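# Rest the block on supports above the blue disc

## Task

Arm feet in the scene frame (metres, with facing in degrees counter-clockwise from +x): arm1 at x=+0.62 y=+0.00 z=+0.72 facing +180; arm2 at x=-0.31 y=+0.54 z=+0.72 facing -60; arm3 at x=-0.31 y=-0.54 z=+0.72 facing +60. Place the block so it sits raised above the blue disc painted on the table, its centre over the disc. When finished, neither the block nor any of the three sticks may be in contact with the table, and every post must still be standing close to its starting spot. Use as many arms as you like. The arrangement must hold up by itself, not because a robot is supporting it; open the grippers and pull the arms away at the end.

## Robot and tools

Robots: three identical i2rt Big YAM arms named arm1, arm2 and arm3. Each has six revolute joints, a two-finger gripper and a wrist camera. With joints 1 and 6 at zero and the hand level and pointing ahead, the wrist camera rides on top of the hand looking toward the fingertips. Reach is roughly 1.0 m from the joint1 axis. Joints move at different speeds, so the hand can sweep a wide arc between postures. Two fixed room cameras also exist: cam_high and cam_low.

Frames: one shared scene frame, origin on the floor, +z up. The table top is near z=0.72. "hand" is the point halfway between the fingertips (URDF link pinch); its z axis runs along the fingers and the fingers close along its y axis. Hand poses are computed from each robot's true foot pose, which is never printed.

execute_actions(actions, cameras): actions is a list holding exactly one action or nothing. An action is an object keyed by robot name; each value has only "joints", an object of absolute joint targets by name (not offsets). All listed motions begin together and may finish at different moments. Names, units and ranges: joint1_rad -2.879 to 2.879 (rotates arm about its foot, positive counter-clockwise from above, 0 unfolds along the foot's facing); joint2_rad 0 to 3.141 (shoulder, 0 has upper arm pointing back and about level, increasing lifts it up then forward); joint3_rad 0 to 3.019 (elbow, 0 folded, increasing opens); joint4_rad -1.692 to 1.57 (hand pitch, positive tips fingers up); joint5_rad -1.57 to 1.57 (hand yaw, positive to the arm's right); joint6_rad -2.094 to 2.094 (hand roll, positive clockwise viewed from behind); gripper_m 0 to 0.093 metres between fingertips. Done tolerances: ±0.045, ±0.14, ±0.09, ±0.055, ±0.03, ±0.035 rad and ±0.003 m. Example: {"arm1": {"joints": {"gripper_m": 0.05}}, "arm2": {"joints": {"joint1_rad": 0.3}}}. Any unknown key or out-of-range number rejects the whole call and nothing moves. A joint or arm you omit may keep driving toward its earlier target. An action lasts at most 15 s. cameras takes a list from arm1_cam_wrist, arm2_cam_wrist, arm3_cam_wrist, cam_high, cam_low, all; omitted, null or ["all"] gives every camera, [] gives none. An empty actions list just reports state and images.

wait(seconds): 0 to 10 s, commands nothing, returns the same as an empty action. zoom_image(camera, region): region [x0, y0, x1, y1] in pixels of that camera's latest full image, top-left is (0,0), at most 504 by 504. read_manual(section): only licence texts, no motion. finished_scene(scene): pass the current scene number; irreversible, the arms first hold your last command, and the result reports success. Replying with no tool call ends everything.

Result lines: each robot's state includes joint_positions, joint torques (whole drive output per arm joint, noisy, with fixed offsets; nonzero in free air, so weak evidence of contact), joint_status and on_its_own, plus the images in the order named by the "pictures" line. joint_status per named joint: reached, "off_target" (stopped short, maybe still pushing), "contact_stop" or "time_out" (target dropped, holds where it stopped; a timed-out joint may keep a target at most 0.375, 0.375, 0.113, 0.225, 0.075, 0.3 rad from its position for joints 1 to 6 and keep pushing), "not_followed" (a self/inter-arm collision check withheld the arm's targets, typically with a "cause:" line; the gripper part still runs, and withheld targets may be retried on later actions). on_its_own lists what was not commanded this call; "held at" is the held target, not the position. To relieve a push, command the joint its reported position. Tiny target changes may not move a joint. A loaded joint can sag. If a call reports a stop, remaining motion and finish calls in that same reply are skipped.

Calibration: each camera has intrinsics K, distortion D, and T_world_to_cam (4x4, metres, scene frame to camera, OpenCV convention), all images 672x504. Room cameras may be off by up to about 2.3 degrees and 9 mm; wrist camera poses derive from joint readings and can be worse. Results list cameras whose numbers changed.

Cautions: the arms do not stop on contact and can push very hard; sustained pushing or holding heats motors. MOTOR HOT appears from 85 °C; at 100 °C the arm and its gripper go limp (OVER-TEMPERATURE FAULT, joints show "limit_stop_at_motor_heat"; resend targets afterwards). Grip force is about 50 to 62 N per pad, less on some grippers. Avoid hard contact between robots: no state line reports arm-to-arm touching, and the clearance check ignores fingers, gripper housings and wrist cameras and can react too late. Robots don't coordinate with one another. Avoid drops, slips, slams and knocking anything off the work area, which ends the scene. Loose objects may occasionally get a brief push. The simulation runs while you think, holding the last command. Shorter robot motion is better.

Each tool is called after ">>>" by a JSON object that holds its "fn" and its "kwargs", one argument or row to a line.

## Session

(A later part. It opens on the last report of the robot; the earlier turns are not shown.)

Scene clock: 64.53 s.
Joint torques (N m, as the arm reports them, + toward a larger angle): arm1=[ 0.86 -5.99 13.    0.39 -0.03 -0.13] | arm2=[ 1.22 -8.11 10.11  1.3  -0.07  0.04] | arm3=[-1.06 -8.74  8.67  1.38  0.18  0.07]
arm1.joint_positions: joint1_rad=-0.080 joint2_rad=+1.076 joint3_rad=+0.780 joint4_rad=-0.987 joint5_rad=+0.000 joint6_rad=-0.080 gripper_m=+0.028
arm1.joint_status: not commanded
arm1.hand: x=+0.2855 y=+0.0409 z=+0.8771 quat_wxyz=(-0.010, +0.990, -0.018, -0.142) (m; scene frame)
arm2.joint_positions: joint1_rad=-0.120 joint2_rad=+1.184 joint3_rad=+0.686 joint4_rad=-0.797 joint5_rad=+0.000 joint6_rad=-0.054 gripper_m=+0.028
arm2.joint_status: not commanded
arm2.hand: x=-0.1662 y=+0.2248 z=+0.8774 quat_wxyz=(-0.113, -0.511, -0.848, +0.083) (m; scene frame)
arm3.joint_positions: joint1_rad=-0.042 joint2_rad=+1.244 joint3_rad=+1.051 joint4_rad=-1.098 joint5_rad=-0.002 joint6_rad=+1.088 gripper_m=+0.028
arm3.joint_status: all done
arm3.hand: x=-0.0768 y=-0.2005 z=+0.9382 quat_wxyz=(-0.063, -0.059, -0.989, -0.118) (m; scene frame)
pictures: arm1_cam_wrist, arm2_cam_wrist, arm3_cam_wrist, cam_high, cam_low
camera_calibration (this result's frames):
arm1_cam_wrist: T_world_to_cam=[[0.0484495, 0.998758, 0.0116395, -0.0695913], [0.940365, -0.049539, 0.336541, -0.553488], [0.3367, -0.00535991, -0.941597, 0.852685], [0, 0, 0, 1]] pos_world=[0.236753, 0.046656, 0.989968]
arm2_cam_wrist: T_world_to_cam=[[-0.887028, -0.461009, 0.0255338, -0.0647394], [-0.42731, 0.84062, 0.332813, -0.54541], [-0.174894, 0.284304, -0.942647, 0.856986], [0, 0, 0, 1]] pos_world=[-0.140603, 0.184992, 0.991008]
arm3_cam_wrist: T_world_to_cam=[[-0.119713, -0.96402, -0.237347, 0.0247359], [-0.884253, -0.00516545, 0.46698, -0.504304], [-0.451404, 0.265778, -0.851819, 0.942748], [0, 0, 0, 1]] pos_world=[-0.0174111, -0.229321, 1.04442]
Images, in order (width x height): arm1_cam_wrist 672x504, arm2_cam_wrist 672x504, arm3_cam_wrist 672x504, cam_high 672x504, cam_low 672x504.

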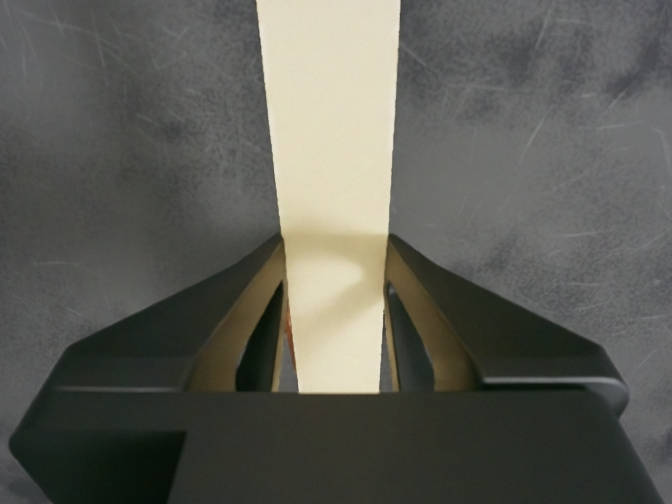

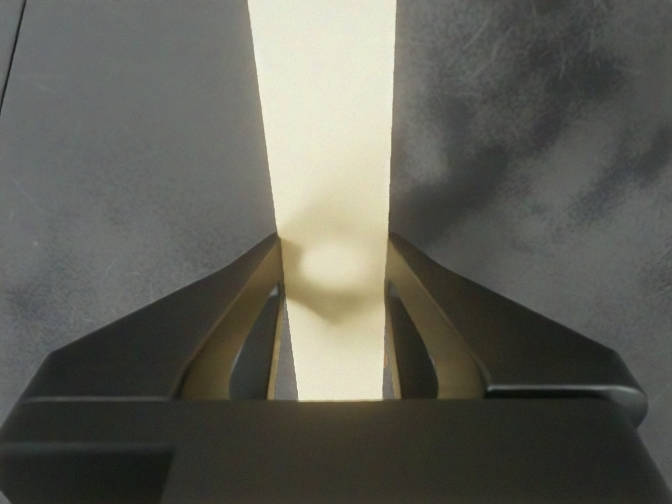

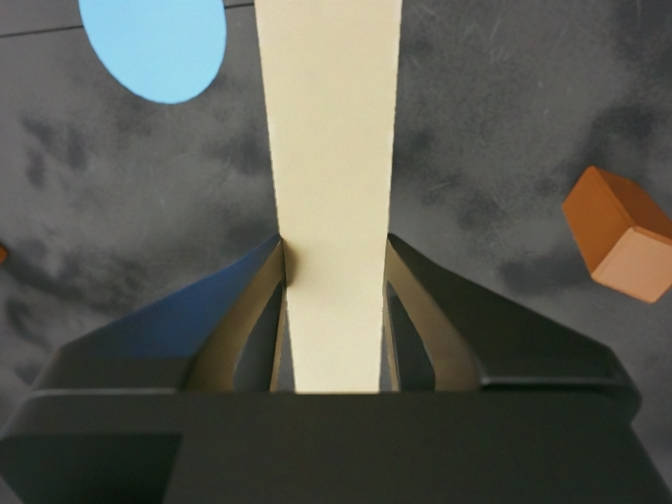

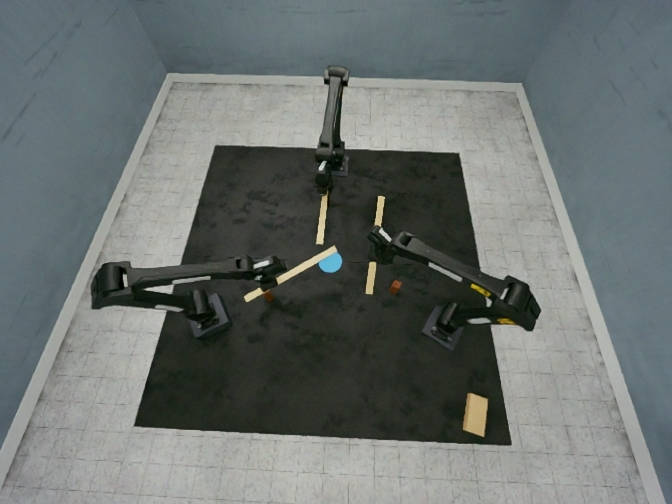

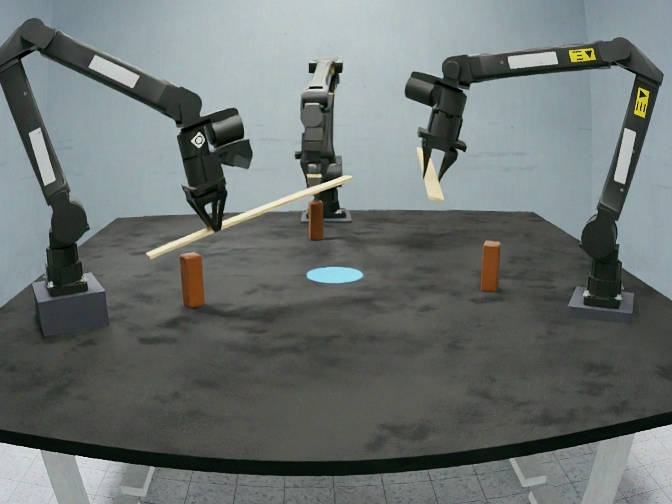

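>>> {"fn": "execute_actions", "kwargs": {
  "actions": [
    {"arm3": {"joints": {"joint1_rad": -0.068, "joint2_rad": 1.235, "joint3_rad": 0.957, "joint4_rad": -0.948, "joint6_rad": -0.06}}}
  ]
}}

Scene clock: 68.57 s.
Joint torques (N m, as the arm reports them, + toward a larger angle): arm1=[ 0.84 -5.94 13.    0.41 -0.03 -0.12] | arm2=[ 1.42 -7.85 10.11  1.14 -0.07  0.07] | arm3=[-0.58 -7.64  8.42  1.52  0.09 -0.18]
arm1.joint_positions: joint1_rad=-0.080 joint2_rad=+1.076 joint3_rad=+0.780 joint4_rad=-0.987 joint5_rad=+0.000 joint6_rad=-0.080 gripper_m=+0.028
arm1.joint_status: not commanded
arm1.hand: x=+0.2855 y=+0.0409 z=+0.8771 quat_wxyz=(-0.010, +0.990, -0.018, -0.142) (m; scene frame)
arm2.joint_positions: joint1_rad=-0.120 joint2_rad=+1.184 joint3_rad=+0.686 joint4_rad=-0.797 joint5_rad=+0.000 joint6_rad=-0.054 gripper_m=+0.028
arm2.joint_status: not commanded
arm2.hand: x=-0.1662 y=+0.2248 z=+0.8774 quat_wxyz=(-0.113, -0.511, -0.848, +0.083) (m; scene frame)
arm3.joint_positions: joint1_rad=-0.063 joint2_rad=+1.244 joint3_rad=+0.947 joint4_rad=-0.963 joint5_rad=-0.002 joint6_rad=-0.045 gripper_m=+0.028
arm3.joint_status: all done
arm3.hand: x=-0.0718 y=-0.2072 z=+0.9021 quat_wxyz=(-0.131, +0.471, -0.869, -0.071) (m; scene frame)
pictures: arm1_cam_wrist, arm2_cam_wrist, arm3_cam_wrist, cam_high, cam_low
camera_calibration (this result's frames):
arm1_cam_wrist: T_world_to_cam=[[0.0484495, 0.998758, 0.0116395, -0.0695913], [0.940365, -0.049539, 0.336541, -0.553488], [0.3367, -0.00535991, -0.941597, 0.852685], [0, 0, 0, 1]] pos_world=[0.236753, 0.046656, 0.989968]
arm2_cam_wrist: T_world_to_cam=[[-0.887028, -0.461009, 0.0255338, -0.0647394], [-0.42731, 0.84062, 0.332813, -0.54541], [-0.174894, 0.284304, -0.942647, 0.856986], [0, 0, 0, 1]] pos_world=[-0.140603, 0.184992, 0.991008]
arm3_cam_wrist: T_world_to_cam=[[0.828006, -0.560719, 0.000593839, -0.0526805], [-0.533854, -0.78801, 0.30666, -0.475395], [-0.171483, -0.254234, -0.951819, 0.918615], [0, 0, 0, 1]] pos_world=[-0.0526454, -0.170612, 1.02017]
Images, in order (width x height): arm1_cam_wrist 672x504, arm2_cam_wrist 672x504, arm3_cam_wrist 672x504, cam_high 672x504, cam_low 672x504.

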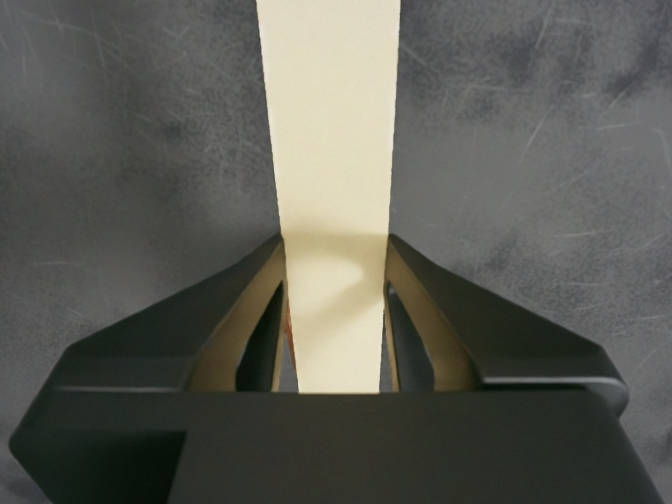

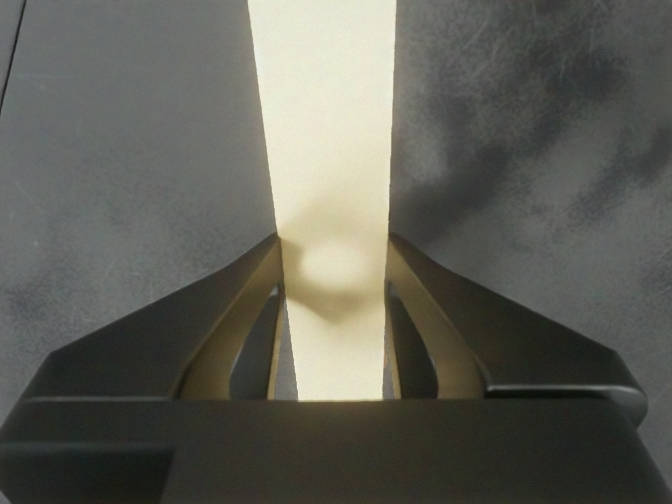

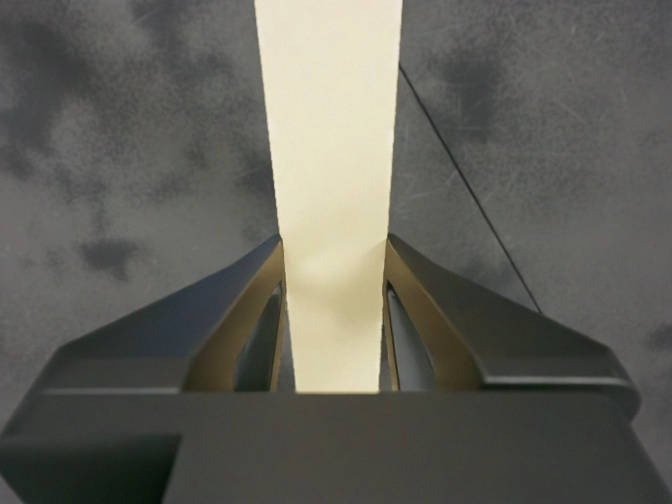

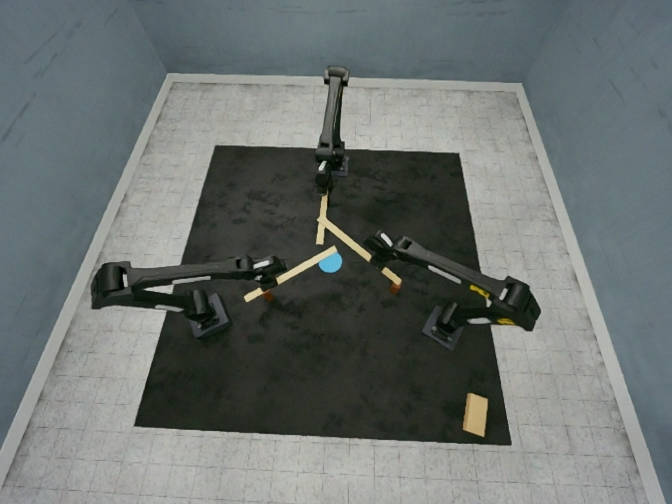

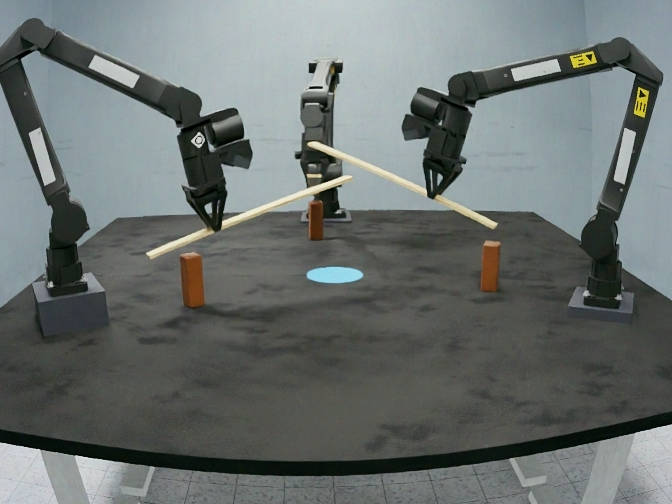

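>>> {"fn": "execute_actions", "kwargs": {
  "actions": []
}}

Scene clock: 69.77 s.
Joint torques (N m, as the arm reports them, + toward a larger angle): arm1=[ 0.89 -5.97 12.96  0.4  -0.03 -0.12] | arm2=[ 1.1  -8.31 10.09  1.26 -0.06  0.01] | arm3=[-0.85 -7.72  8.42  1.56  0.1  -0.17]
arm1.joint_positions: joint1_rad=-0.080 joint2_rad=+1.076 joint3_rad=+0.780 joint4_rad=-0.987 joint5_rad=+0.000 joint6_rad=-0.080 gripper_m=+0.028
arm1.joint_status: not commanded
arm1.hand: x=+0.2855 y=+0.0409 z=+0.8771 quat_wxyz=(-0.010, +0.990, -0.018, -0.142) (m; scene frame)
arm2.joint_positions: joint1_rad=-0.120 joint2_rad=+1.184 joint3_rad=+0.686 joint4_rad=-0.797 joint5_rad=+0.000 joint6_rad=-0.054 gripper_m=+0.028
arm2.joint_status: not commanded
arm2.hand: x=-0.1662 y=+0.2248 z=+0.8774 quat_wxyz=(-0.113, -0.511, -0.848, +0.083) (m; scene frame)
arm3.joint_positions: joint1_rad=-0.063 joint2_rad=+1.244 joint3_rad=+0.947 joint4_rad=-0.963 joint5_rad=-0.002 joint6_rad=-0.046 gripper_m=+0.028
arm3.joint_status: all done
arm3.hand: x=-0.0718 y=-0.2072 z=+0.9021 quat_wxyz=(-0.131, +0.472, -0.869, -0.071) (m; scene frame)
pictures: arm1_cam_wrist, arm2_cam_wrist, arm3_cam_wrist, cam_high, cam_low
camera_calibration (this result's frames):
arm1_cam_wrist: T_world_to_cam=[[0.0484495, 0.998758, 0.0116395, -0.0695913], [0.940365, -0.049539, 0.336541, -0.553488], [0.3367, -0.00535991, -0.941597, 0.852685], [0, 0, 0, 1]] pos_world=[0.236753, 0.046656, 0.989968]
arm2_cam_wrist: T_world_to_cam=[[-0.887028, -0.461009, 0.0255338, -0.0647394], [-0.42731, 0.84062, 0.332813, -0.54541], [-0.174894, 0.284304, -0.942647, 0.856986], [0, 0, 0, 1]] pos_world=[-0.140603, 0.184992, 0.991008]
arm3_cam_wrist: T_world_to_cam=[[0.82821, -0.560417, 0.00070656, -0.052705], [-0.533596, -0.788185, 0.306659, -0.475411], [-0.1713, -0.254355, -0.951819, 0.918604], [0, 0, 0, 1]] pos_world=[-0.0526698, -0.170598, 1.02017]
Images, in order (width x height): arm1_cam_wrist 672x504, arm2_cam_wrist 672x504, arm3_cam_wrist 672x504, cam_high 672x504, cam_low 672x504.

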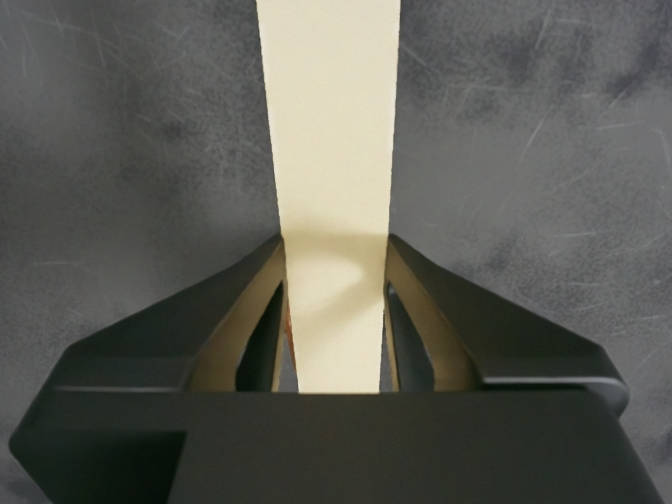

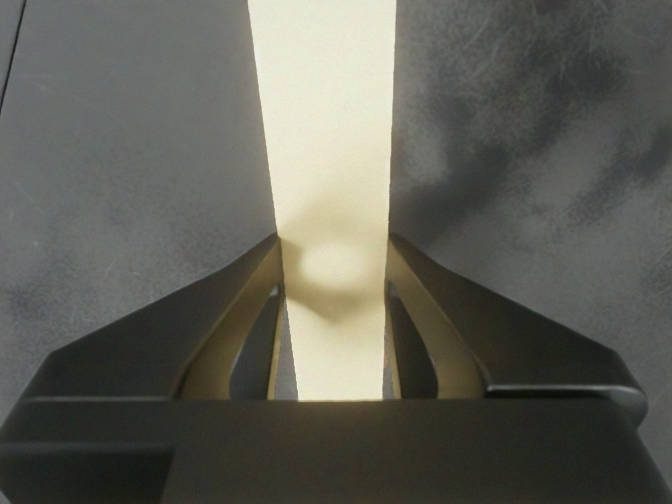

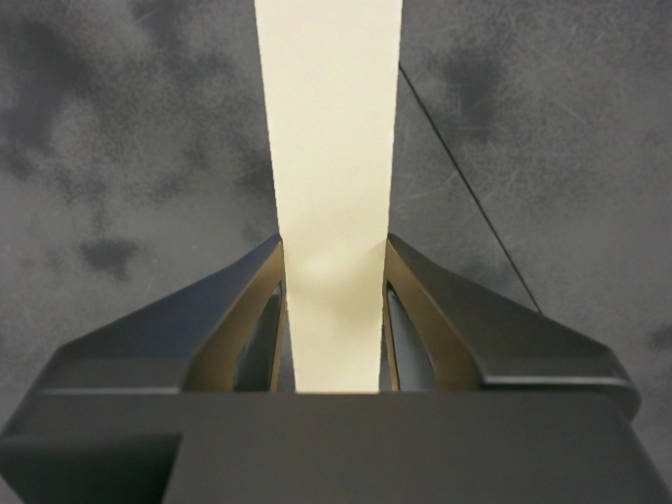

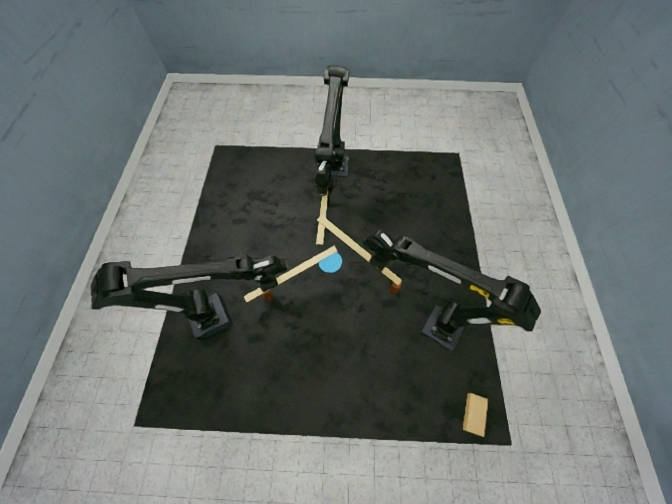

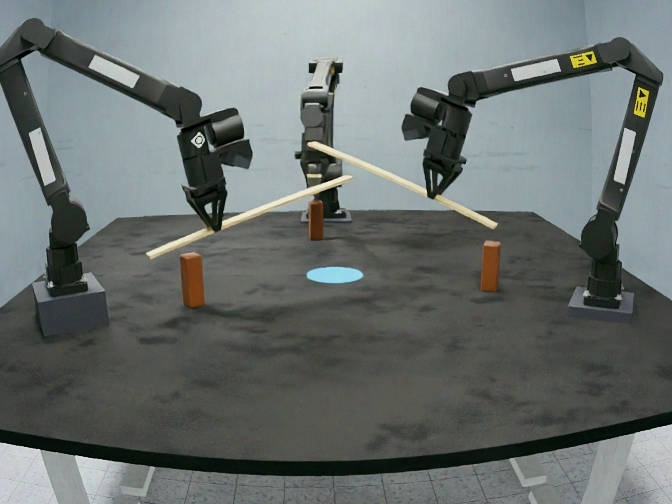

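>>> {"fn": "zoom_image", "kwargs": {
  "camera": "cam_high",
  "region": [230, 180, 430, 330]
}}

>>> {"fn": "zoom_image", "kwargs": {
  "camera": "cam_low",
  "region": [236, 110, 436, 260]
}}

Region (230, 180, 430, 330) of cam_high's 672x504 image, scaled by 2.520, with more detail than that image has; it fills the top 378 rows of this view, and the rest is white.

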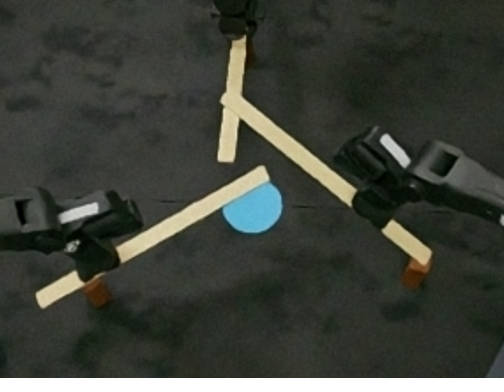

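Region (236, 110, 436, 260) of cam_low's 672x504 image, scaled by 2.520, with more detail than that image has; it fills the top 378 rows of this view, and the rest is white.

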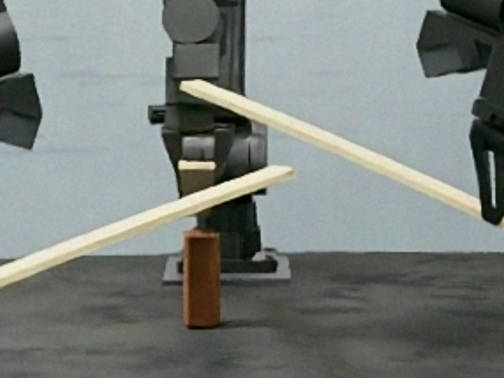

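>>> {"fn": "execute_actions", "kwargs": {
  "actions": [
    {"arm2": {"joints": {"joint2_rad": 1.26, "joint3_rad": 0.915, "joint4_rad": -0.76}}}
  ],
  "cameras": ["cam_low"]
}}

Scene clock: 78.23 s.
Joint torques (N m, as the arm reports them, + toward a larger angle): arm1=[ 0.88 -5.98 13.    0.41 -0.03 -0.12] | arm2=[  1.21 -10.66  11.96   1.11  -0.05   0.03] | arm3=[-0.68 -7.68  8.44  1.63  0.09 -0.17]
arm1.joint_positions: joint1_rad=-0.080 joint2_rad=+1.076 joint3_rad=+0.780 joint4_rad=-0.987 joint5_rad=+0.000 joint6_rad=-0.080 gripper_m=+0.028
arm1.joint_status: not commanded
arm1.hand: x=+0.2855 y=+0.0409 z=+0.8771 quat_wxyz=(-0.010, +0.990, -0.018, -0.142) (m; scene frame)
arm2.joint_positions: joint1_rad=-0.120 joint2_rad=+1.262 joint3_rad=+0.886 joint4_rad=-0.770 joint5_rad=+0.000 joint6_rad=-0.053 gripper_m=+0.028
arm2.joint_status: all done
arm2.hand: x=-0.1308 y=+0.1491 z=+0.9376 quat_wxyz=(-0.174, -0.504, -0.837, +0.124) (m; scene frame)
arm3.joint_positions: joint1_rad=-0.063 joint2_rad=+1.244 joint3_rad=+0.947 joint4_rad=-0.963 joint5_rad=-0.001 joint6_rad=-0.047 gripper_m=+0.028
arm3.joint_status: not commanded
arm3.hand: x=-0.0715 y=-0.2073 z=+0.9021 quat_wxyz=(-0.132, +0.472, -0.869, -0.071) (m; scene frame)
pictures: cam_low
Images, in order (width x height): cam_low 672x504.

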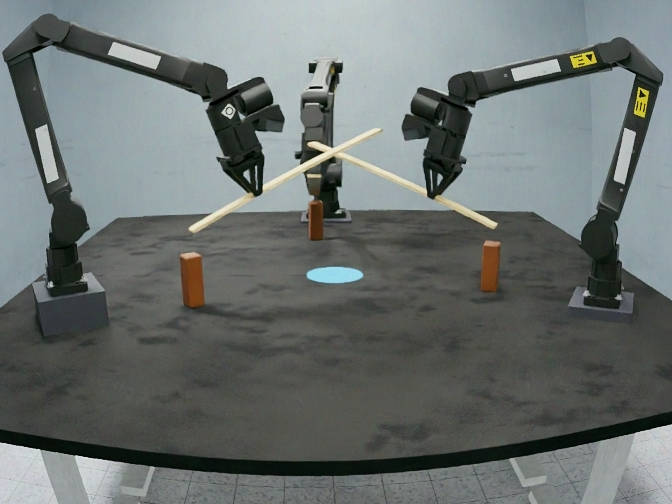

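>>> {"fn": "execute_actions", "kwargs": {
  "actions": [
    {"arm2": {"joints": {"joint2_rad": 1.343}}}
  ],
  "cameras": ["cam_low", "cam_high"]
}}

Scene clock: 79.27 s.
Joint torques (N m, as the arm reports them, + toward a larger angle): arm1=[ 0.96 -6.02 12.98  0.41 -0.03 -0.12] | arm2=[  1.33 -11.3   11.58   1.05  -0.05   0.06] | arm3=[-0.79 -7.57  8.44  1.45  0.07 -0.16]
arm1.joint_positions: joint1_rad=-0.080 joint2_rad=+1.076 joint3_rad=+0.780 joint4_rad=-0.987 joint5_rad=+0.000 joint6_rad=-0.080 gripper_m=+0.028
arm1.joint_status: not commanded
arm1.hand: x=+0.2855 y=+0.0409 z=+0.8771 quat_wxyz=(-0.010, +0.990, -0.018, -0.142) (m; scene frame)
arm2.joint_positions: joint1_rad=-0.120 joint2_rad=+1.348 joint3_rad=+0.886 joint4_rad=-0.770 joint5_rad=+0.000 joint6_rad=-0.053 gripper_m=+0.028
arm2.joint_status: all done
arm2.hand: x=-0.1310 y=+0.1489 z=+0.9025 quat_wxyz=(-0.139, -0.509, -0.844, +0.100) (m; scene frame)
arm3.joint_positions: joint1_rad=-0.063 joint2_rad=+1.244 joint3_rad=+0.947 joint4_rad=-0.963 joint5_rad=-0.001 joint6_rad=-0.047 gripper_m=+0.028
arm3.joint_status: not commanded
arm3.hand: x=-0.0715 y=-0.2073 z=+0.9021 quat_wxyz=(-0.132, +0.472, -0.869, -0.071) (m; scene frame)
pictures: cam_high, cam_low
Images, in order (width x height): cam_high 672x504, cam_low 672x504.

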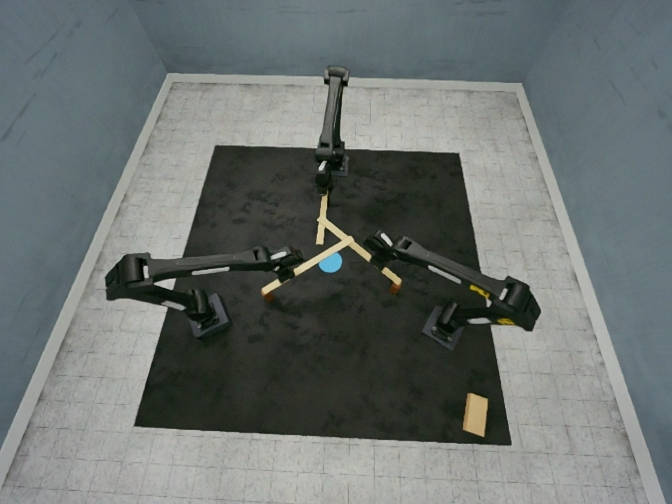

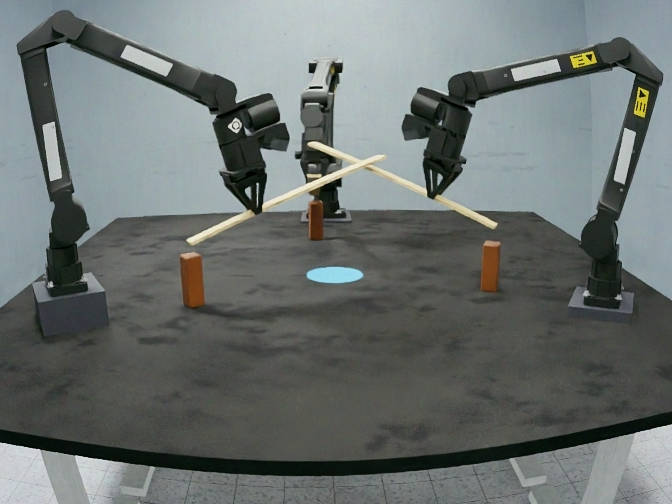

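>>> {"fn": "zoom_image", "kwargs": {
  "camera": "cam_high",
  "region": [230, 180, 430, 330]
}}

>>> {"fn": "zoom_image", "kwargs": {
  "camera": "cam_low",
  "region": [256, 120, 416, 240]
}}

Region (230, 180, 430, 330) of cam_high's 672x504 image, scaled by 2.520, with more detail than that image has; it fills the top 378 rows of this view, and the rest is white.

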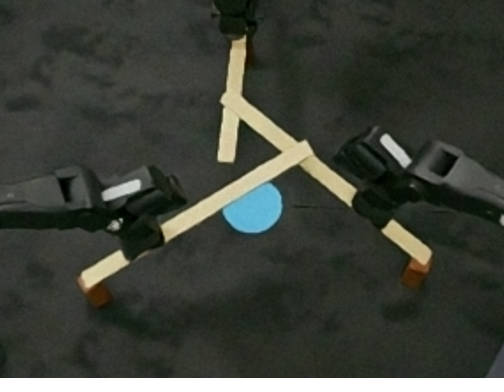

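Region (256, 120, 416, 240) of cam_low's 672x504 image, scaled by 3.150, with more detail than that image has; it fills the top 378 rows of this view, and the rest is white.

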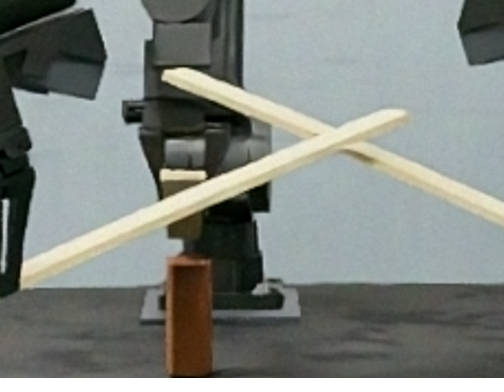

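>>> {"fn": "execute_actions", "kwargs": {
  "actions": [
    {"arm1": {"joints": {"joint3_rad": 0.875, "joint4_rad": -0.955, "joint1_rad": -0.06}}}
  ],
  "cameras": ["cam_low"]
}}

Scene clock: 81.10 s.
Joint torques (N m, as the arm reports them, + toward a larger angle): arm1=[ 1.54 -6.18 15.67  1.66 -0.03 -0.12] | arm2=[  1.41 -11.59  11.51   0.95  -0.03   0.03] | arm3=[-0.81 -7.56  8.43  1.55  0.08 -0.16]
arm1.joint_positions: joint1_rad=-0.074 joint2_rad=+1.076 joint3_rad=+0.831 joint4_rad=-0.971 joint5_rad=+0.000 joint6_rad=-0.080 gripper_m=+0.028
arm1.joint_status: all done
arm1.hand: x=+0.2645 y=+0.0416 z=+0.9010 quat_wxyz=(-0.013, +0.984, -0.016, -0.176) (m; scene frame)
arm2.joint_positions: joint1_rad=-0.120 joint2_rad=+1.348 joint3_rad=+0.886 joint4_rad=-0.770 joint5_rad=+0.000 joint6_rad=-0.053 gripper_m=+0.028
arm2.joint_status: not commanded
arm2.hand: x=-0.1310 y=+0.1489 z=+0.9025 quat_wxyz=(-0.139, -0.509, -0.844, +0.100) (m; scene frame)
arm3.joint_positions: joint1_rad=-0.063 joint2_rad=+1.244 joint3_rad=+0.947 joint4_rad=-0.963 joint5_rad=-0.001 joint6_rad=-0.047 gripper_m=+0.028
arm3.joint_status: not commanded
arm3.hand: x=-0.0715 y=-0.2073 z=+0.9021 quat_wxyz=(-0.132, +0.472, -0.869, -0.071) (m; scene frame)
pictures: cam_low
Images, in order (width x height): cam_low 672x504.

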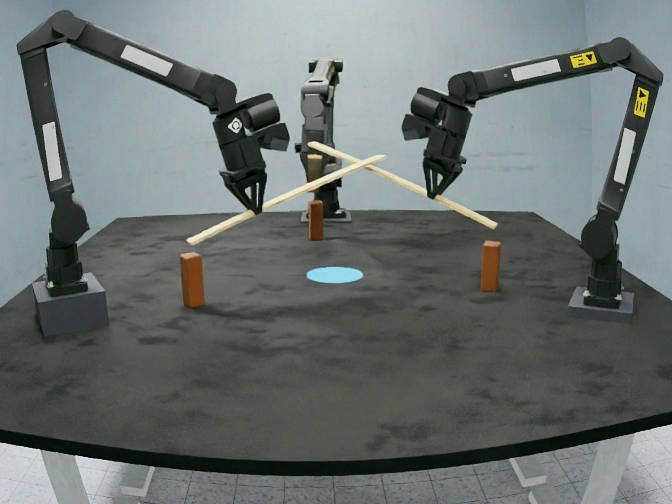

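>>> {"fn": "execute_actions", "kwargs": {
  "actions": [
    {"arm1": {"joints": {"joint2_rad": 1.145, "joint3_rad": 0.943, "joint1_rad": -0.054}}}
  ],
  "cameras": ["cam_low"]
}}

Scene clock: 85.47 s.
Joint torques (N m, as the arm reports them, + toward a larger angle): arm1=[ 1.55 -6.5  15.89  1.61 -0.04 -0.11] | arm2=[  1.53 -11.45  11.66   0.98  -0.04   0.05] | arm3=[-0.84 -7.71  8.45  1.53  0.07 -0.17]
arm1.joint_positions: joint1_rad=-0.068 joint2_rad=+1.136 joint3_rad=+0.897 joint4_rad=-0.969 joint5_rad=+0.000 joint6_rad=-0.081 gripper_m=+0.028
arm1.joint_status: all done
arm1.hand: x=+0.2398 y=+0.0422 z=+0.9106 quat_wxyz=(-0.013, +0.984, -0.013, -0.180) (m; scene frame)
arm2.joint_positions: joint1_rad=-0.120 joint2_rad=+1.348 joint3_rad=+0.886 joint4_rad=-0.770 joint5_rad=+0.000 joint6_rad=-0.053 gripper_m=+0.028
arm2.joint_status: not commanded
arm2.hand: x=-0.1310 y=+0.1489 z=+0.9025 quat_wxyz=(-0.139, -0.509, -0.844, +0.100) (m; scene frame)
arm3.joint_positions: joint1_rad=-0.063 joint2_rad=+1.244 joint3_rad=+0.947 joint4_rad=-0.963 joint5_rad=-0.001 joint6_rad=-0.047 gripper_m=+0.028
arm3.joint_status: not commanded
arm3.hand: x=-0.0715 y=-0.2073 z=+0.9021 quat_wxyz=(-0.132, +0.472, -0.869, -0.071) (m; scene frame)
pictures: cam_low
Images, in order (width x height): cam_low 672x504.

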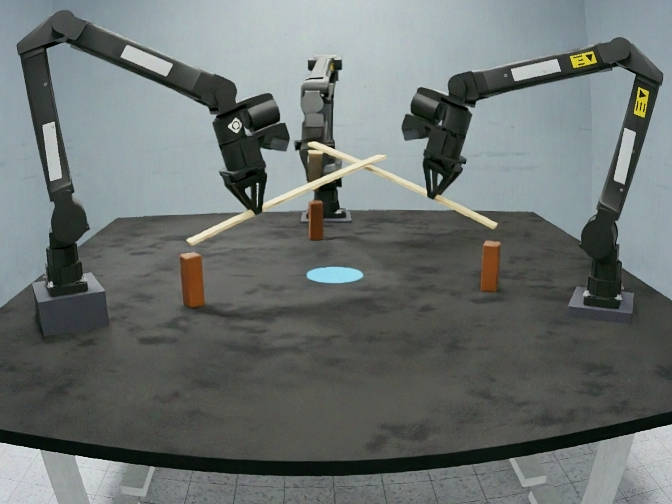

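>>> {"fn": "execute_actions", "kwargs": {
  "actions": [
    {"arm1": {"joints": {"joint2_rad": 1.236, "joint3_rad": 1.01, "joint1_rad": -0.048, "joint6_rad": -0.055}}}
  ],
  "cameras": ["cam_low", "cam_high"]
}}

Scene clock: 86.43 s.
Joint torques (N m, as the arm reports them, + toward a larger angle): arm1=[ 1.45 -8.11 15.57  1.5  -0.02  0.1 ] | arm2=[  1.28 -11.23  11.58   0.94  -0.05   0.07] | arm3=[-1.18 -7.54  8.41  1.52  0.07 -0.15]
arm1.joint_positions: joint1_rad=-0.062 joint2_rad=+1.232 joint3_rad=+0.966 joint4_rad=-0.968 joint5_rad=+0.000 joint6_rad=-0.065 gripper_m=+0.028
arm1.joint_status: all done
arm1.hand: x=+0.2122 y=+0.0425 z=+0.9064 quat_wxyz=(-0.010, +0.986, -0.017, -0.167) (m; scene frame)
arm2.joint_positions: joint1_rad=-0.120 joint2_rad=+1.348 joint3_rad=+0.886 joint4_rad=-0.770 joint5_rad=+0.000 joint6_rad=-0.053 gripper_m=+0.028
arm2.joint_status: not commanded
arm2.hand: x=-0.1310 y=+0.1489 z=+0.9025 quat_wxyz=(-0.139, -0.509, -0.844, +0.100) (m; scene frame)
arm3.joint_positions: joint1_rad=-0.063 joint2_rad=+1.244 joint3_rad=+0.947 joint4_rad=-0.963 joint5_rad=-0.001 joint6_rad=-0.047 gripper_m=+0.028
arm3.joint_status: not commanded
arm3.hand: x=-0.0715 y=-0.2073 z=+0.9021 quat_wxyz=(-0.132, +0.472, -0.869, -0.071) (m; scene frame)
pictures: cam_high, cam_low
Images, in order (width x height): cam_high 672x504, cam_low 672x504.

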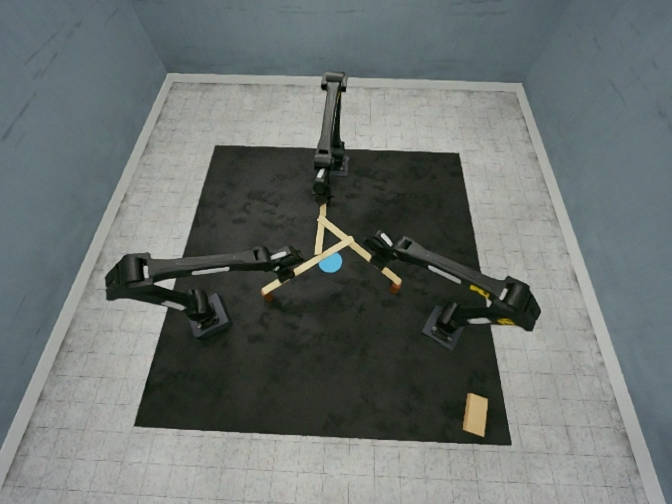

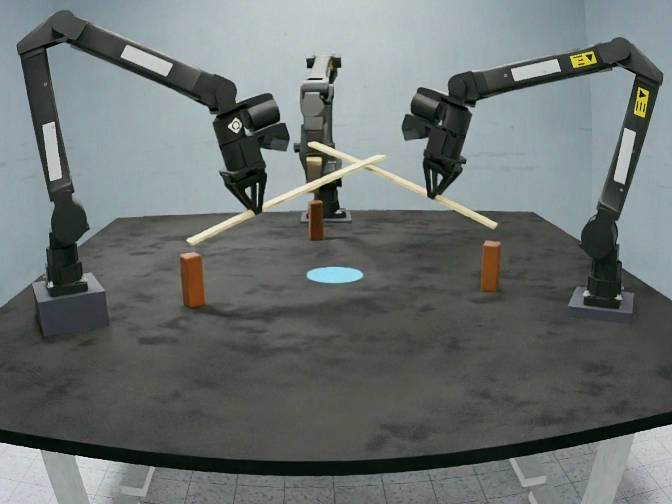

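>>> {"fn": "zoom_image", "kwargs": {
  "camera": "cam_high",
  "region": [250, 180, 410, 300]
}}

>>> {"fn": "zoom_image", "kwargs": {
  "camera": "cam_low",
  "region": [256, 120, 416, 240]
}}

Region (250, 180, 410, 300) of cam_high's 672x504 image, scaled by 3.150, with more detail than that image has; it fills the top 378 rows of this view, and the rest is white.

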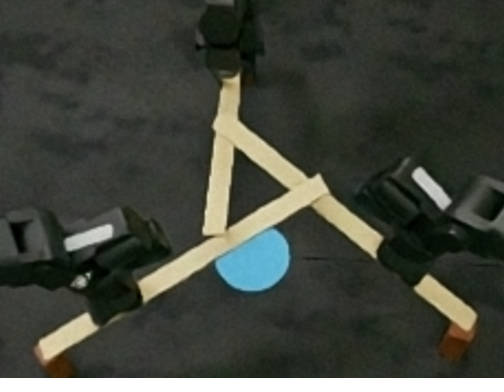

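Region (256, 120, 416, 240) of cam_low's 672x504 image, scaled by 3.150, with more detail than that image has; it fills the top 378 rows of this view, and the rest is white.

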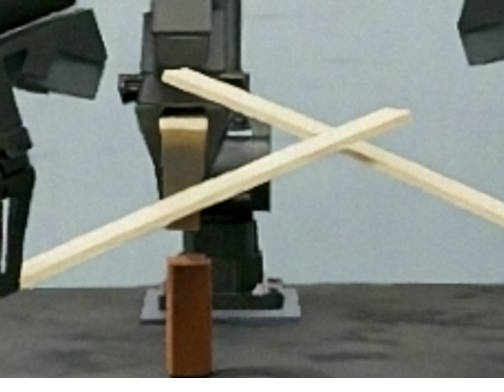

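>>> {"fn": "zoom_image", "kwargs": {
  "camera": "cam_low",
  "region": [150, 190, 290, 295]
}}

>>> {"fn": "zoom_image", "kwargs": {
  "camera": "cam_low",
  "region": [400, 180, 540, 285]
}}

Region (150, 190, 290, 295) of cam_low's 672x504 image, scaled by 3.600, with more detail than that image has; it fills the top 378 rows of this view, and the rest is white.

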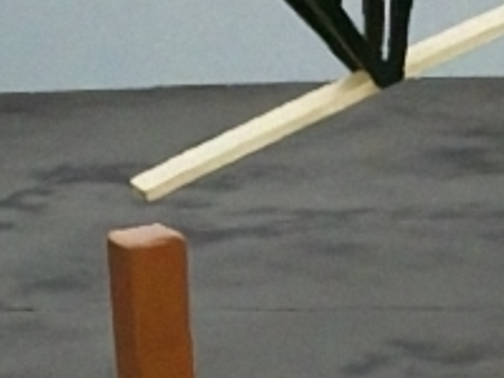

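Region (400, 180, 540, 285) of cam_low's 672x504 image, scaled by 3.600, with more detail than that image has; it fills the top 378 rows of this view, and the rest is white.

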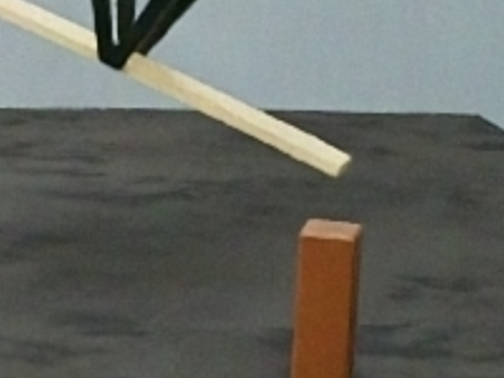

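>>> {"fn": "execute_actions", "kwargs": {
  "actions": [
    {"arm1": {"joints": {"joint1_rad": -0.043, "joint2_rad": 1.293, "joint3_rad": 1.038, "joint4_rad": -1.022, "joint6_rad": -0.031}}, "arm2": {"joints": {"joint2_rad": 1.38, "joint3_rad": 0.937, "joint4_rad": -0.825}}, "arm3": {"joints": {"joint2_rad": 1.31, "joint4_rad": -0.99}}}
  ],
  "cameras": ["cam_low"]
}}

Scene clock: 92.40 s.
Joint torques (N m, as the arm reports them, + toward a larger angle): arm1=[ 1.54 -8.75 15.66  0.36 -0.03  0.08] | arm2=[ 1.51 -9.78 12.82  0.08 -0.06  0.03] | arm3=[-0.89 -7.42  8.19  0.51  0.04 -0.18]
arm1.joint_positions: joint1_rad=-0.057 joint2_rad=+1.284 joint3_rad=+0.991 joint4_rad=-1.009 joint5_rad=+0.000 joint6_rad=-0.040 gripper_m=+0.028
arm1.joint_status: all done
arm1.hand: x=+0.2110 y=+0.0404 z=+0.8942 quat_wxyz=(-0.005, +0.991, -0.027, -0.134) (m; scene frame)
arm2.joint_positions: joint1_rad=-0.120 joint2_rad=+1.374 joint3_rad=+0.891 joint4_rad=-0.815 joint5_rad=+0.000 joint6_rad=-0.053 gripper_m=+0.028
arm2.joint_status: all done
arm2.hand: x=-0.1348 y=+0.1569 z=+0.8913 quat_wxyz=(-0.112, -0.512, -0.848, +0.082) (m; scene frame)
arm3.joint_positions: joint1_rad=-0.063 joint2_rad=+1.309 joint3_rad=+0.947 joint4_rad=-0.985 joint5_rad=-0.001 joint6_rad=-0.047 gripper_m=+0.028
arm3.joint_status: all done
arm3.hand: x=-0.0741 y=-0.2104 z=+0.8758 quat_wxyz=(-0.093, +0.475, -0.874, -0.052) (m; scene frame)
pictures: cam_low
Images, in order (width x height): cam_low 672x504.

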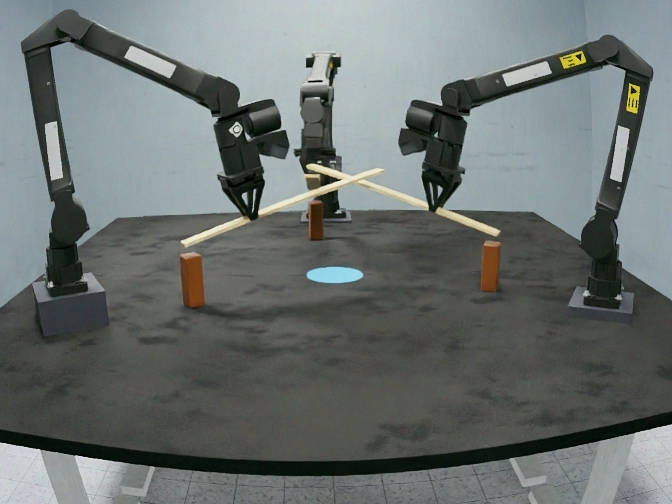

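>>> {"fn": "execute_actions", "kwargs": {
  "actions": [
    {"arm1": {"joints": {"joint2_rad": 1.345}}, "arm2": {"joints": {"joint2_rad": 1.44, "joint3_rad": 0.955}}, "arm3": {"joints": {"joint2_rad": 1.362, "joint3_rad": 0.995}}}
  ],
  "cameras": ["cam_low", "cam_high"]
}}

Scene clock: 93.63 s.
Joint torques (N m, as the arm reports them, + toward a larger angle): arm1=[ 1.46 -9.   15.37  0.27 -0.03  0.09] | arm2=[  1.21 -12.64  12.22   0.    -0.04   0.03] | arm3=[-0.79 -7.33 10.85  0.45  0.07 -0.15]
arm1.joint_positions: joint1_rad=-0.057 joint2_rad=+1.338 joint3_rad=+0.991 joint4_rad=-1.009 joint5_rad=+0.000 joint6_rad=-0.040 gripper_m=+0.028
arm1.joint_status: all done
arm1.hand: x=+0.2096 y=+0.0404 z=+0.8729 quat_wxyz=(-0.003, +0.994, -0.027, -0.107) (m; scene frame)
arm2.joint_positions: joint1_rad=-0.120 joint2_rad=+1.439 joint3_rad=+0.914 joint4_rad=-0.817 joint5_rad=+0.000 joint6_rad=-0.053 gripper_m=+0.028
arm2.joint_status: all done
arm2.hand: x=-0.1322 y=+0.1508 z=+0.8740 quat_wxyz=(-0.094, -0.513, -0.850, +0.070) (m; scene frame)
arm3.joint_positions: joint1_rad=-0.063 joint2_rad=+1.357 joint3_rad=+0.947 joint4_rad=-0.985 joint5_rad=-0.001 joint6_rad=-0.047 gripper_m=+0.028
arm3.joint_status: all done
arm3.hand: x=-0.0744 y=-0.2105 z=+0.8576 quat_wxyz=(-0.071, +0.476, -0.876, -0.041) (m; scene frame)
pictures: cam_high, cam_low
Images, in order (width x height): cam_high 672x504, cam_low 672x504.

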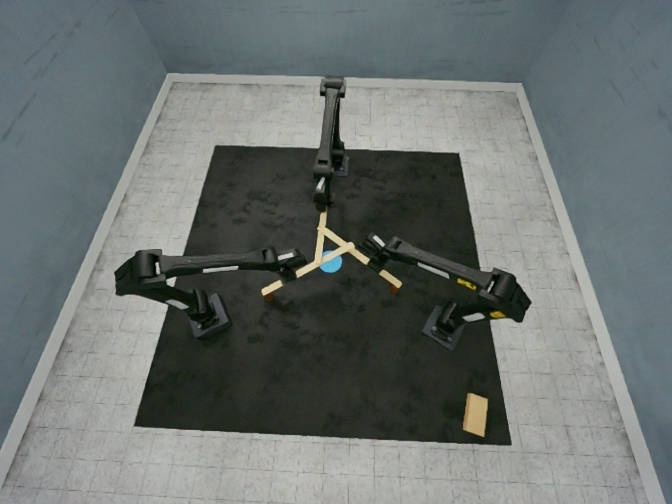

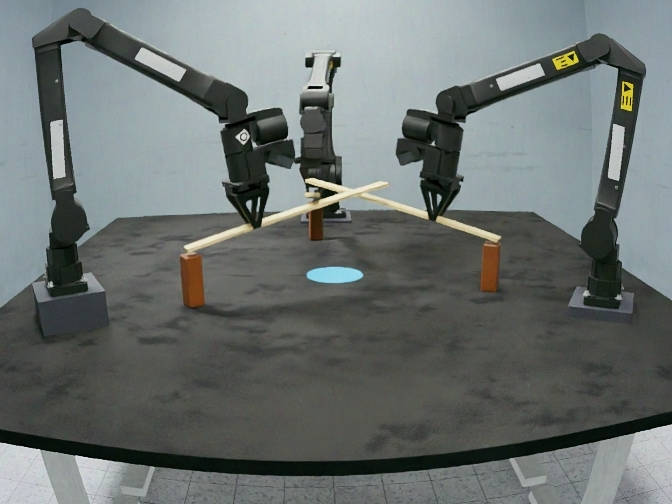

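>>> {"fn": "zoom_image", "kwargs": {
  "camera": "cam_high",
  "region": [250, 190, 410, 310]
}}

>>> {"fn": "zoom_image", "kwargs": {
  "camera": "cam_low",
  "region": [270, 160, 410, 250]
}}

>>> {"fn": "zoom_image", "kwargs": {
  "camera": "cam_low",
  "region": [160, 215, 260, 290]
}}

>>> {"fn": "zoom_image", "kwargs": {
  "camera": "cam_low",
  "region": [430, 205, 530, 280]
}}

Region (250, 190, 410, 310) of cam_high's 672x504 image, scaled by 3.150, with more detail than that image has; it fills the top 378 rows of this view, and the rest is white.

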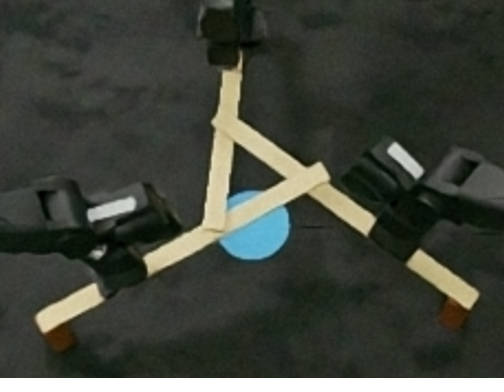

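Region (270, 160, 410, 250) of cam_low's 672x504 image, scaled by 3.600, with more detail than that image has; it fills the top 324 rows of this view, and the rest is white.

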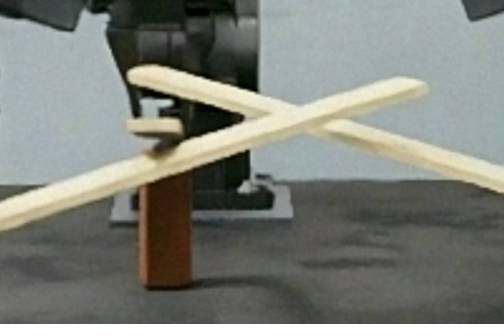

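Region (160, 215, 260, 290) of cam_low's 672x504 image, scaled by 5.040, with more detail than that image has; it fills the top 378 rows of this view, and the rest is white.

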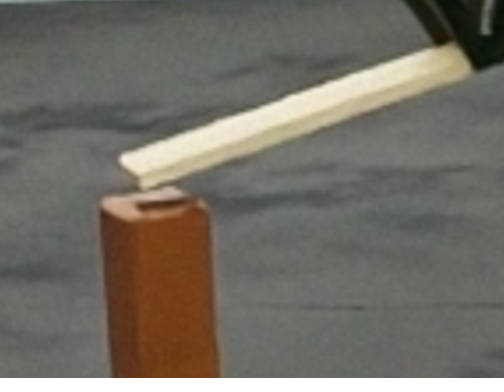

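Region (430, 205, 530, 280) of cam_low's 672x504 image, scaled by 5.040, with more detail than that image has; it fills the top 378 rows of this view, and the rest is white.

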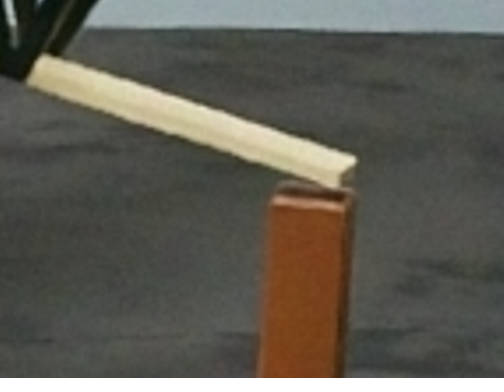

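>>> {"fn": "execute_actions", "kwargs": {
  "actions": [
    {"arm1": {"joints": {"joint1_rad": -0.035, "joint2_rad": 1.375, "joint3_rad": 1.083, "joint4_rad": -1.066}}, "arm2": {"joints": {"joint1_rad": -0.097, "joint2_rad": 1.475, "joint3_rad": 0.998, "joint4_rad": -0.871}}, "arm3": {"joints": {"joint2_rad": 1.395, "joint3_rad": 1.045, "joint4_rad": -1.027}}}
  ],
  "cameras": ["cam_low", "cam_high"]
}}

Scene clock: 98.90 s.
Joint torques (N m, as the arm reports them, + toward a larger angle): arm1=[ 1.42 -8.78 15.5   0.22 -0.03  0.09] | arm2=[  2.64 -11.76  12.48  -0.06  -0.06   0.02] | arm3=[-1.08 -7.56 11.65  0.28  0.09 -0.15]
arm1.joint_positions: joint1_rad=-0.049 joint2_rad=+1.358 joint3_rad=+1.035 joint4_rad=-1.053 joint5_rad=+0.000 joint6_rad=-0.040 gripper_m=+0.028
arm1.joint_status: all done
arm1.hand: x=+0.2034 y=+0.0375 z=+0.8810 quat_wxyz=(-0.002, +0.995, -0.023, -0.097) (m; scene frame)
arm2.joint_positions: joint1_rad=-0.103 joint2_rad=+1.467 joint3_rad=+0.954 joint4_rad=-0.860 joint5_rad=+0.000 joint6_rad=-0.053 gripper_m=+0.028
arm2.joint_status: all done
arm2.hand: x=-0.1230 y=+0.1490 z=+0.8757 quat_wxyz=(-0.082, -0.507, -0.856, +0.060) (m; scene frame)
arm3.joint_positions: joint1_rad=-0.063 joint2_rad=+1.384 joint3_rad=+0.985 joint4_rad=-1.021 joint5_rad=-0.001 joint6_rad=-0.047 gripper_m=+0.028
arm3.joint_status: all done
arm3.hand: x=-0.0709 y=-0.2056 z=+0.8607 quat_wxyz=(-0.060, +0.476, -0.876, -0.036) (m; scene frame)
pictures: cam_high, cam_low
Images, in order (width x height): cam_high 672x504, cam_low 672x504.

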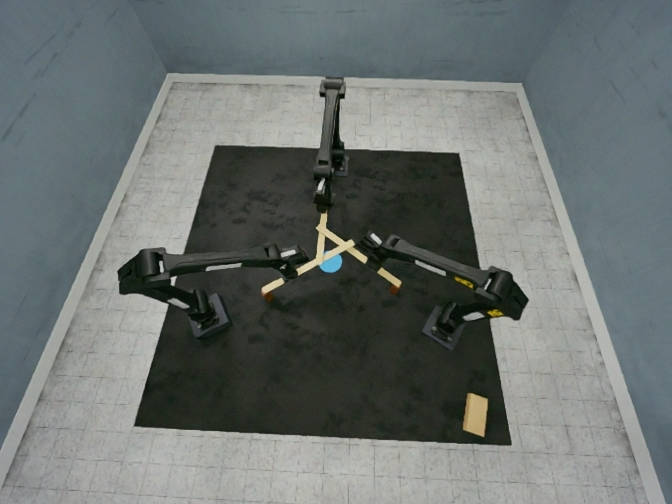

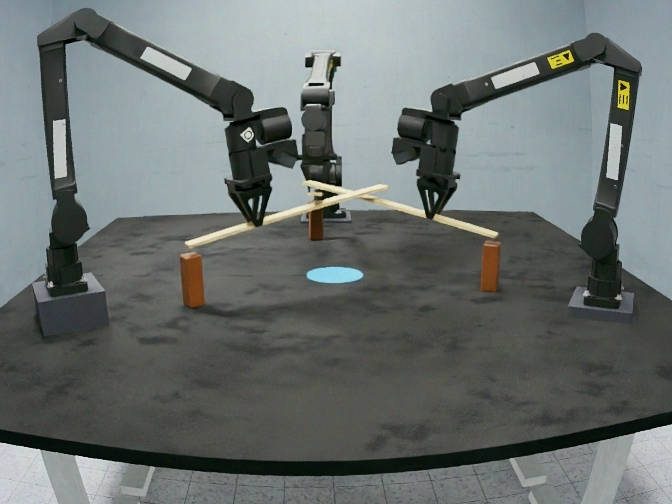

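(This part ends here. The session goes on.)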